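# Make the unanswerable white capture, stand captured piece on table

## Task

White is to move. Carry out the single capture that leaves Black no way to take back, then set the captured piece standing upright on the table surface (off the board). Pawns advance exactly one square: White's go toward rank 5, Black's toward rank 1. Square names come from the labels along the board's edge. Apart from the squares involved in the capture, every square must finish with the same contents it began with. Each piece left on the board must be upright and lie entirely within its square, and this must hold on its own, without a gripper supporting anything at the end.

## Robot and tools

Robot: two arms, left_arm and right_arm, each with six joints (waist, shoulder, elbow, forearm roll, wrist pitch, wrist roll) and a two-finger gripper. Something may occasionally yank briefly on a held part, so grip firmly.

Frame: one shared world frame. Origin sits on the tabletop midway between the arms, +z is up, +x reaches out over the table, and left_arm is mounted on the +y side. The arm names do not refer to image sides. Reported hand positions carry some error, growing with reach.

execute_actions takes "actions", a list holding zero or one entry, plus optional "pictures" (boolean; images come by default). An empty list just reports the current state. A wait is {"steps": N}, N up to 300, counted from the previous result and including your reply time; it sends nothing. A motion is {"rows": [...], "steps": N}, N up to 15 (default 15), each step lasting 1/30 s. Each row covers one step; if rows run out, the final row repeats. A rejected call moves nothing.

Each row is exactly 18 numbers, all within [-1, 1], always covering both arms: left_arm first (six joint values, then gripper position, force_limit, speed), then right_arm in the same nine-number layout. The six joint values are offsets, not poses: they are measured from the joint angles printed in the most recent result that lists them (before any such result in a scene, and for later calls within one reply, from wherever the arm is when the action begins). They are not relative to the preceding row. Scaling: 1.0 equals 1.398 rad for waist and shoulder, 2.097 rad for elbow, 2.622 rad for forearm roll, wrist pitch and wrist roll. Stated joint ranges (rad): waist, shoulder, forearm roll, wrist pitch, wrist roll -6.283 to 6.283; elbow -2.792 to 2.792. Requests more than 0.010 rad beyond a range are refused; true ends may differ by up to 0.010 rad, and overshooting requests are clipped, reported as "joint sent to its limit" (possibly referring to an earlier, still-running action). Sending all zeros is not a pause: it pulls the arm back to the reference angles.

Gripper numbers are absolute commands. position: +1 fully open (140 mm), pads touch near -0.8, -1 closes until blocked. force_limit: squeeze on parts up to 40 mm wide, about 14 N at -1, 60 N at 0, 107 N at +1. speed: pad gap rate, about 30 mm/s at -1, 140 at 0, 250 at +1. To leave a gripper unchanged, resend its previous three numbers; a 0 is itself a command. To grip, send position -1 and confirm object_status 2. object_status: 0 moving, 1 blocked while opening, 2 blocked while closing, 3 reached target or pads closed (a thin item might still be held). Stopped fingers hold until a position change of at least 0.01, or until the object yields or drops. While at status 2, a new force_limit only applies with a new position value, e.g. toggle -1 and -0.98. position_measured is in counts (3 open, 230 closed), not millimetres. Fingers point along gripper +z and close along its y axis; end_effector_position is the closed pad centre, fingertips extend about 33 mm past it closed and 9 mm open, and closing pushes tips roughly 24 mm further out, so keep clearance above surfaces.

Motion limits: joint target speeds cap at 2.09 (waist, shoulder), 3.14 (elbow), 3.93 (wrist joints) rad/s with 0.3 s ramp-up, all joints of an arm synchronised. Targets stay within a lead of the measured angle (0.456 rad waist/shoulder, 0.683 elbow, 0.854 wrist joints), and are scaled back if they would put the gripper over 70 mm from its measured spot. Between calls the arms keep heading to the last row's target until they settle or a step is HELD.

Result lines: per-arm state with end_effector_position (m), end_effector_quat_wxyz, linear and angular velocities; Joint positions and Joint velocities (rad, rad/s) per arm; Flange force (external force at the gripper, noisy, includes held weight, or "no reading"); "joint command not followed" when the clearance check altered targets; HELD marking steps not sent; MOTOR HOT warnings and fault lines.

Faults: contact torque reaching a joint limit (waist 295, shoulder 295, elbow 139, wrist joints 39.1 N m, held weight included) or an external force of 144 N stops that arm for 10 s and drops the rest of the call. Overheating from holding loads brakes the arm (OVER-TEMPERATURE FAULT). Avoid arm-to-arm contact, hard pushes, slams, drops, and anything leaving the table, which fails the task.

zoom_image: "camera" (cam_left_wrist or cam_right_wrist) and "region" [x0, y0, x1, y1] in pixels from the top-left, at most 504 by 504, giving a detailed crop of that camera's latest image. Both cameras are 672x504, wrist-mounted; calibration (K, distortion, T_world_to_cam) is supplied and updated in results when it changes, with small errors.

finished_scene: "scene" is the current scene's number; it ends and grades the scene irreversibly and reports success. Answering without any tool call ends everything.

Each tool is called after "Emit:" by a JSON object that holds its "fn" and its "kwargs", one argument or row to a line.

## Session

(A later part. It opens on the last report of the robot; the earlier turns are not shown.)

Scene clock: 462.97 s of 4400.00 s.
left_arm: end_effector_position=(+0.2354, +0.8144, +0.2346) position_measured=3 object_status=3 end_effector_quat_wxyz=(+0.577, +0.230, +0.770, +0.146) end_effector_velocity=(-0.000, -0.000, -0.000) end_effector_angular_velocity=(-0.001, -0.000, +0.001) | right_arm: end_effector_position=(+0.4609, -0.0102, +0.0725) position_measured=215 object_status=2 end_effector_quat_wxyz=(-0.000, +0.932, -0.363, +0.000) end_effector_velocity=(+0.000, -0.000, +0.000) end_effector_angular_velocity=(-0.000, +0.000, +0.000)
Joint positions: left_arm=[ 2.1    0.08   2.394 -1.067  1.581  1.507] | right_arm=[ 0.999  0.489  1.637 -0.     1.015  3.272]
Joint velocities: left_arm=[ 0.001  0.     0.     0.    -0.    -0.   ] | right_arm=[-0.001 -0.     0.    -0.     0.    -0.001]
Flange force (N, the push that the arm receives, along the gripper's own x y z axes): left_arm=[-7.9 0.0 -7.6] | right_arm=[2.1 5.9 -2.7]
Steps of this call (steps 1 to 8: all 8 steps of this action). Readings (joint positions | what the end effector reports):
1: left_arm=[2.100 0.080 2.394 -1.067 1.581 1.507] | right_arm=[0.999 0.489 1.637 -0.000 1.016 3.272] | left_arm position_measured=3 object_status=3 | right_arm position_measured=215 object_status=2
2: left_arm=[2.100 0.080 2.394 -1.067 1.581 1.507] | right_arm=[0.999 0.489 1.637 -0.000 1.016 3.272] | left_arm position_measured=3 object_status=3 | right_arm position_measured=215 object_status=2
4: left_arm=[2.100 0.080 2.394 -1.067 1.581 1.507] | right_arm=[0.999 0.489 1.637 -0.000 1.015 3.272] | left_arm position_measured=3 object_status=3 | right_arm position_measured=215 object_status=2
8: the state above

Emit:
{"fn": "execute_actions", "kwargs": {
  "actions": [
    {"rows": [[0,0,0,0,0,0,1,0,0, 0,0.0004,0.00023,0,-0.0004,0,-1,0.2,-0.5]], "steps": 8}
  ],
  "pictures": false
}}

Scene clock: 465.23 s of 4400.00 s.
left_arm: end_effector_position=(+0.2354, +0.8144, +0.2346) position_measured=3 object_status=3 end_effector_quat_wxyz=(+0.577, +0.230, +0.770, +0.146) end_effector_velocity=(+0.001, -0.000, +0.001) end_effector_angular_velocity=(+0.001, +0.000, -0.000) | right_arm: end_effector_position=(+0.4609, -0.0101, +0.0720) position_measured=215 object_status=2 end_effector_quat_wxyz=(-0.000, +0.932, -0.363, +0.000) end_effector_velocity=(+0.000, -0.000, -0.000) end_effector_angular_velocity=(-0.000, -0.000, -0.000)
Joint positions: left_arm=[ 2.1    0.08   2.394 -1.067  1.581  1.507] | right_arm=[ 0.999  0.49   1.637 -0.     1.014  3.272]
Joint velocities: left_arm=[-0.001 -0.002  0.    -0.001 -0.    -0.   ] | right_arm=[-0.  0.  0. -0. -0.  0.]
Flange force (N, the push that the arm receives, along the gripper's own x y z axes): left_arm=[-4.0 -2.6 -9.2] | right_arm=[2.2 6.0 -17.0]
Steps of this call (steps 1 to 15: the robot went on to your last target; steps 16 to 60: nothing new was sent; steps 61 to 68: all 8 steps of this action). Readings (joint positions | what the end effector reports):
61: left_arm=[2.100 0.080 2.394 -1.067 1.581 1.507] | right_arm=[0.999 0.489 1.637 -0.000 1.015 3.272] | left_arm position_measured=3 object_status=3 | right_arm position_measured=215 object_status=2
62: left_arm=[2.100 0.080 2.394 -1.067 1.581 1.507] | right_arm=[0.999 0.489 1.637 -0.000 1.015 3.272] | left_arm position_measured=3 object_status=3 | right_arm position_measured=215 object_status=2
64: left_arm=[2.100 0.080 2.394 -1.067 1.581 1.507] | right_arm=[0.999 0.490 1.637 -0.000 1.014 3.272] | left_arm position_measured=3 object_status=3 | right_arm position_measured=215 object_status=2
68: the state above

Emit:
{"fn": "execute_actions", "kwargs": {
  "actions": [
    {"rows": [[0,0,0,0,0,0,1,0,0, 0,-0.0001,-0.00006,0,0.0001,0,-0.41,0.2,0]], "steps": 10}
  ],
  "pictures": false
}}

Emit:
{"fn": "execute_actions", "kwargs": {
  "actions": [
    {"rows": [
[0,0,0,0,0,0,1,0,0, 0,-0.005,-0.003,0,0.005,0,-0.41,0.2,0],
[0,0,0,0,0,0,1,0,0, 0,-0.011,-0.0066,0,0.011,0,-0.41,0.2,0],
[0,0,0,0,0,0,1,0,0, 0,-0.017,-0.0103,0,0.0173,0,-0.41,0.2,0],
[0,0,0,0,0,0,1,0,0, 0,-0.023,-0.014,0,0.0235,0,-0.41,0.2,0],
[0,0,0,0,0,0,1,0,0, 0,-0.029,-0.018,0,0.03,0,-0.41,0.2,0],
[0,0,0,0,0,0,1,0,0, 0,-0.035,-0.022,0,0.0362,0,-0.41,0.2,0],
[0,0,0,0,0,0,1,0,0, 0,-0.035,-0.022,0,0.0362,0,-0.41,0.2,0],
[0,0,0,0,0,0,1,0,0, 0,-0.035,-0.022,0,0.0362,0,-0.41,0.2,0],
[0,0,0,0,0,0,1,0,0, 0,-0.035,-0.022,0,0.0362,0,-0.41,0.2,0],
[0,0,0,0,0,0,1,0,0, 0,-0.035,-0.022,0,0.0362,0,-0.41,0.2,0],
[0,0,0,0,0,0,1,0,0, 0,-0.035,-0.022,0,0.0362,0,1,0.2,1]
], "steps": 15}
  ],
  "pictures": false
}}

Emit:
{"fn": "execute_actions", "kwargs": {
  "actions": [
    {"steps": 12}
  ]
}}

Scene clock: 477.37 s of 4400.00 s.
left_arm: end_effector_position=(+0.2354, +0.8144, +0.2346) position_measured=3 object_status=3 end_effector_quat_wxyz=(+0.577, +0.230, +0.770, +0.146) end_effector_velocity=(+0.000, +0.000, +0.001) end_effector_angular_velocity=(+0.002, +0.000, +0.001) | right_arm: end_effector_position=(+0.4609, -0.0101, +0.0718) position_measured=181 object_status=0 end_effector_quat_wxyz=(-0.000, +0.932, -0.363, +0.000) end_effector_velocity=(+0.001, +0.001, +0.002) end_effector_angular_velocity=(+0.002, -0.001, -0.001)
Joint positions: left_arm=[ 2.1    0.08   2.394 -1.067  1.581  1.507] | right_arm=[ 0.999  0.49   1.637 -0.     1.014  3.272]
Joint velocities: left_arm=[-0.001 -0.001 -0.    -0.001 -0.     0.001] | right_arm=[-0.    -0.001 -0.002  0.     0.     0.001]
Flange force (N, the push that the arm receives, along the gripper's own x y z axes): left_arm=[-5.1 2.1 -5.7] | right_arm=[2.1 2.9 -3.9]
Steps of this call (steps 1 to 15: the robot went on to your last target; steps 16 to 90: nothing new was sent; then 8.80 s passed at rest; steps 91 to 100: all 10 steps of this action). Readings (joint positions | what the end effector reports):
91: left_arm=[2.100 0.080 2.394 -1.067 1.581 1.507] | right_arm=[0.999 0.490 1.638 -0.000 1.014 3.272] | left_arm position_measured=3 object_status=3 | right_arm position_measured=215 object_status=0
92: left_arm=[2.100 0.080 2.394 -1.067 1.581 1.507] | right_arm=[0.999 0.490 1.638 -0.000 1.014 3.272] | left_arm position_measured=3 object_status=3 | right_arm position_measured=215 object_status=0
94: left_arm=[2.100 0.080 2.394 -1.067 1.581 1.507] | right_arm=[0.999 0.490 1.638 -0.000 1.014 3.272] | left_arm position_measured=3 object_status=3 | right_arm position_measured=197 object_status=0
98: left_arm=[2.100 0.080 2.394 -1.067 1.581 1.507] | right_arm=[0.999 0.490 1.638 -0.000 1.014 3.272] | left_arm position_measured=3 object_status=3 | right_arm position_measured=181 object_status=0
100: the state above

Scene clock: 477.87 s of 4400.00 s.
left_arm: end_effector_position=(+0.2354, +0.8144, +0.2346) position_measured=3 object_status=3 end_effector_quat_wxyz=(+0.577, +0.230, +0.770, +0.146) end_effector_velocity=(+0.000, -0.000, -0.000) end_effector_angular_velocity=(-0.002, +0.000, -0.001) | right_arm: end_effector_position=(+0.4602, -0.0111, +0.1316) position_measured=137 object_status=0 end_effector_quat_wxyz=(-0.000, +0.932, -0.363, +0.000) end_effector_velocity=(-0.001, -0.000, +0.002) end_effector_angular_velocity=(-0.001, +0.000, +0.001)
Joint positions: left_arm=[ 2.1    0.08   2.394 -1.067  1.581  1.507] | right_arm=[ 0.999  0.441  1.591 -0.     1.109  3.272]
Joint velocities: left_arm=[-0.001  0.001  0.     0.001 -0.    -0.   ] | right_arm=[ 0.001 -0.002 -0.001 -0.     0.004 -0.001]
Flange force (N, the push that the arm receives, along the gripper's own x y z axes): left_arm=[-3.9 -2.6 -12.4] | right_arm=[3.0 8.2 -3.7]
Steps of this call (steps 1 to 15: all 15 steps of this action). Readings (joint positions | what the end effector reports):
1: left_arm=[2.100 0.080 2.394 -1.067 1.581 1.507] | right_arm=[0.999 0.490 1.637 -0.000 1.014 3.272] | left_arm position_measured=3 object_status=3 | right_arm position_measured=181 object_status=0
2: left_arm=[2.100 0.080 2.394 -1.067 1.581 1.507] | right_arm=[0.999 0.488 1.636 -0.000 1.017 3.272] | left_arm position_measured=3 object_status=3 | right_arm position_measured=181 object_status=0
4: left_arm=[2.100 0.080 2.394 -1.067 1.581 1.507] | right_arm=[0.999 0.478 1.627 -0.000 1.036 3.272] | left_arm position_measured=3 object_status=3 | right_arm position_measured=181 object_status=3
8: left_arm=[2.100 0.080 2.394 -1.067 1.581 1.507] | right_arm=[0.999 0.449 1.599 -0.000 1.093 3.272] | left_arm position_measured=3 object_status=3 | right_arm position_measured=181 object_status=3
15: the state above

Scene clock: 478.27 s of 4400.00 s.
left_arm: end_effector_position=(+0.2354, +0.8144, +0.2346) position_measured=3 object_status=3 end_effector_quat_wxyz=(+0.577, +0.230, +0.770, +0.146) end_effector_velocity=(-0.001, -0.000, -0.001) end_effector_angular_velocity=(-0.001, +0.003, +0.000) | right_arm: end_effector_position=(+0.4603, -0.0111, +0.1318) position_measured=3 object_status=0 end_effector_quat_wxyz=(-0.000, +0.932, -0.363, +0.000) end_effector_velocity=(+0.001, -0.000, +0.000) end_effector_angular_velocity=(+0.001, -0.001, -0.001)
Joint positions: left_arm=[ 2.1    0.08   2.394 -1.067  1.581  1.507] | right_arm=[ 0.999  0.441  1.591 -0.     1.109  3.272]
Joint velocities: left_arm=[ 0.002 -0.     0.     0.003 -0.001 -0.   ] | right_arm=[-0.001  0.    -0.001 -0.    -0.     0.   ]
Flange force (N, the push that the arm receives, along the gripper's own x y z axes): left_arm=[-2.0 -1.9 -7.3] | right_arm=[2.2 5.6 -2.7]
Steps of this call (steps 1 to 12: the robot went on to your last target). Readings (joint positions | what the end effector reports):
1: left_arm=[2.100 0.080 2.394 -1.067 1.581 1.507] | right_arm=[0.999 0.441 1.591 -0.000 1.109 3.272] | left_arm position_measured=3 object_status=3 | right_arm position_measured=123 object_status=0
2: left_arm=[2.100 0.080 2.394 -1.067 1.581 1.507] | right_arm=[0.999 0.441 1.591 -0.000 1.109 3.272] | left_arm position_measured=3 object_status=3 | right_arm position_measured=110 object_status=0
4: left_arm=[2.100 0.080 2.394 -1.067 1.581 1.507] | right_arm=[0.999 0.441 1.591 -0.000 1.109 3.272] | left_arm position_measured=3 object_status=3 | right_arm position_measured=83 object_status=0
8: left_arm=[2.100 0.080 2.394 -1.067 1.581 1.507] | right_arm=[0.999 0.441 1.591 -0.000 1.109 3.272] | left_arm position_measured=3 object_status=3 | right_arm position_measured=29 object_status=0
12: the state above
camera_calibration (this result's frames):
cam_left_wrist: T_world_to_cam=[[0.197052, 0.889138, 0.413042, -0.860718], [-0.154137, -0.387966, 0.908694, 0.138006], [0.9682, -0.242725, 0.0605996, 0.137674], [0, 0, 0, 1]] pos_world=[0.0575819, 0.852256, 0.221764]
cam_right_wrist: T_world_to_cam=[[-0.801078, -0.598307, -0.0174368, 0.358936], [-0.561228, 0.740668, 0.369369, 0.218846], [-0.208081, 0.305679, -0.929119, 0.390721], [0, 0, 0, 1]] pos_world=[0.49166, -0.066774, 0.28845]

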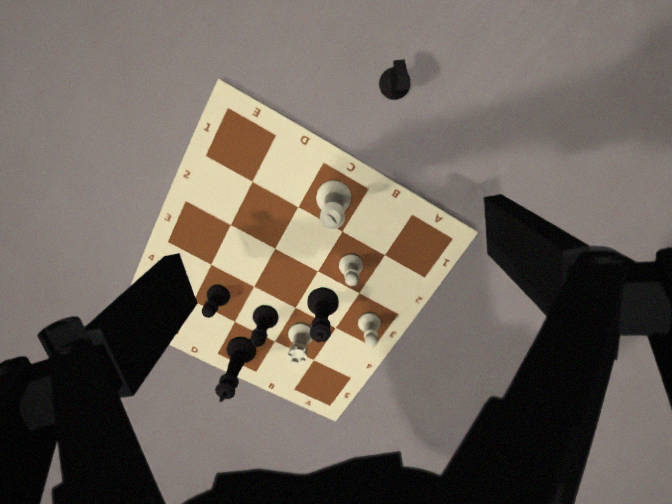

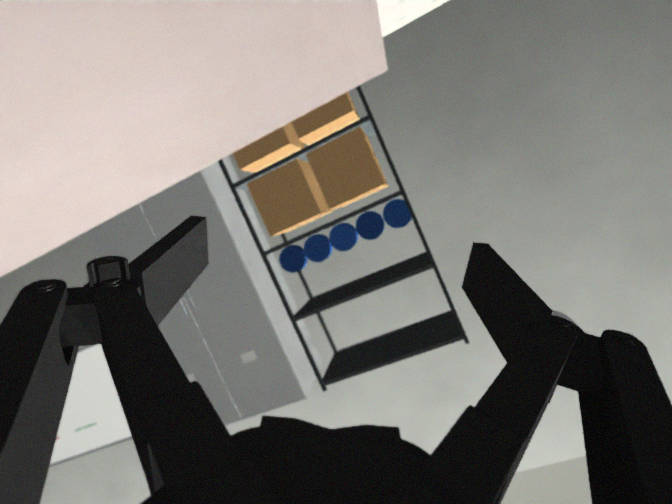

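The king is centred on C1, the knight stands on the table, and all other pieces are unchanged.

Emit:
{"fn": "finished_scene", "kwargs": {
  "scene": 1
}}

The scene is finished: the task was done.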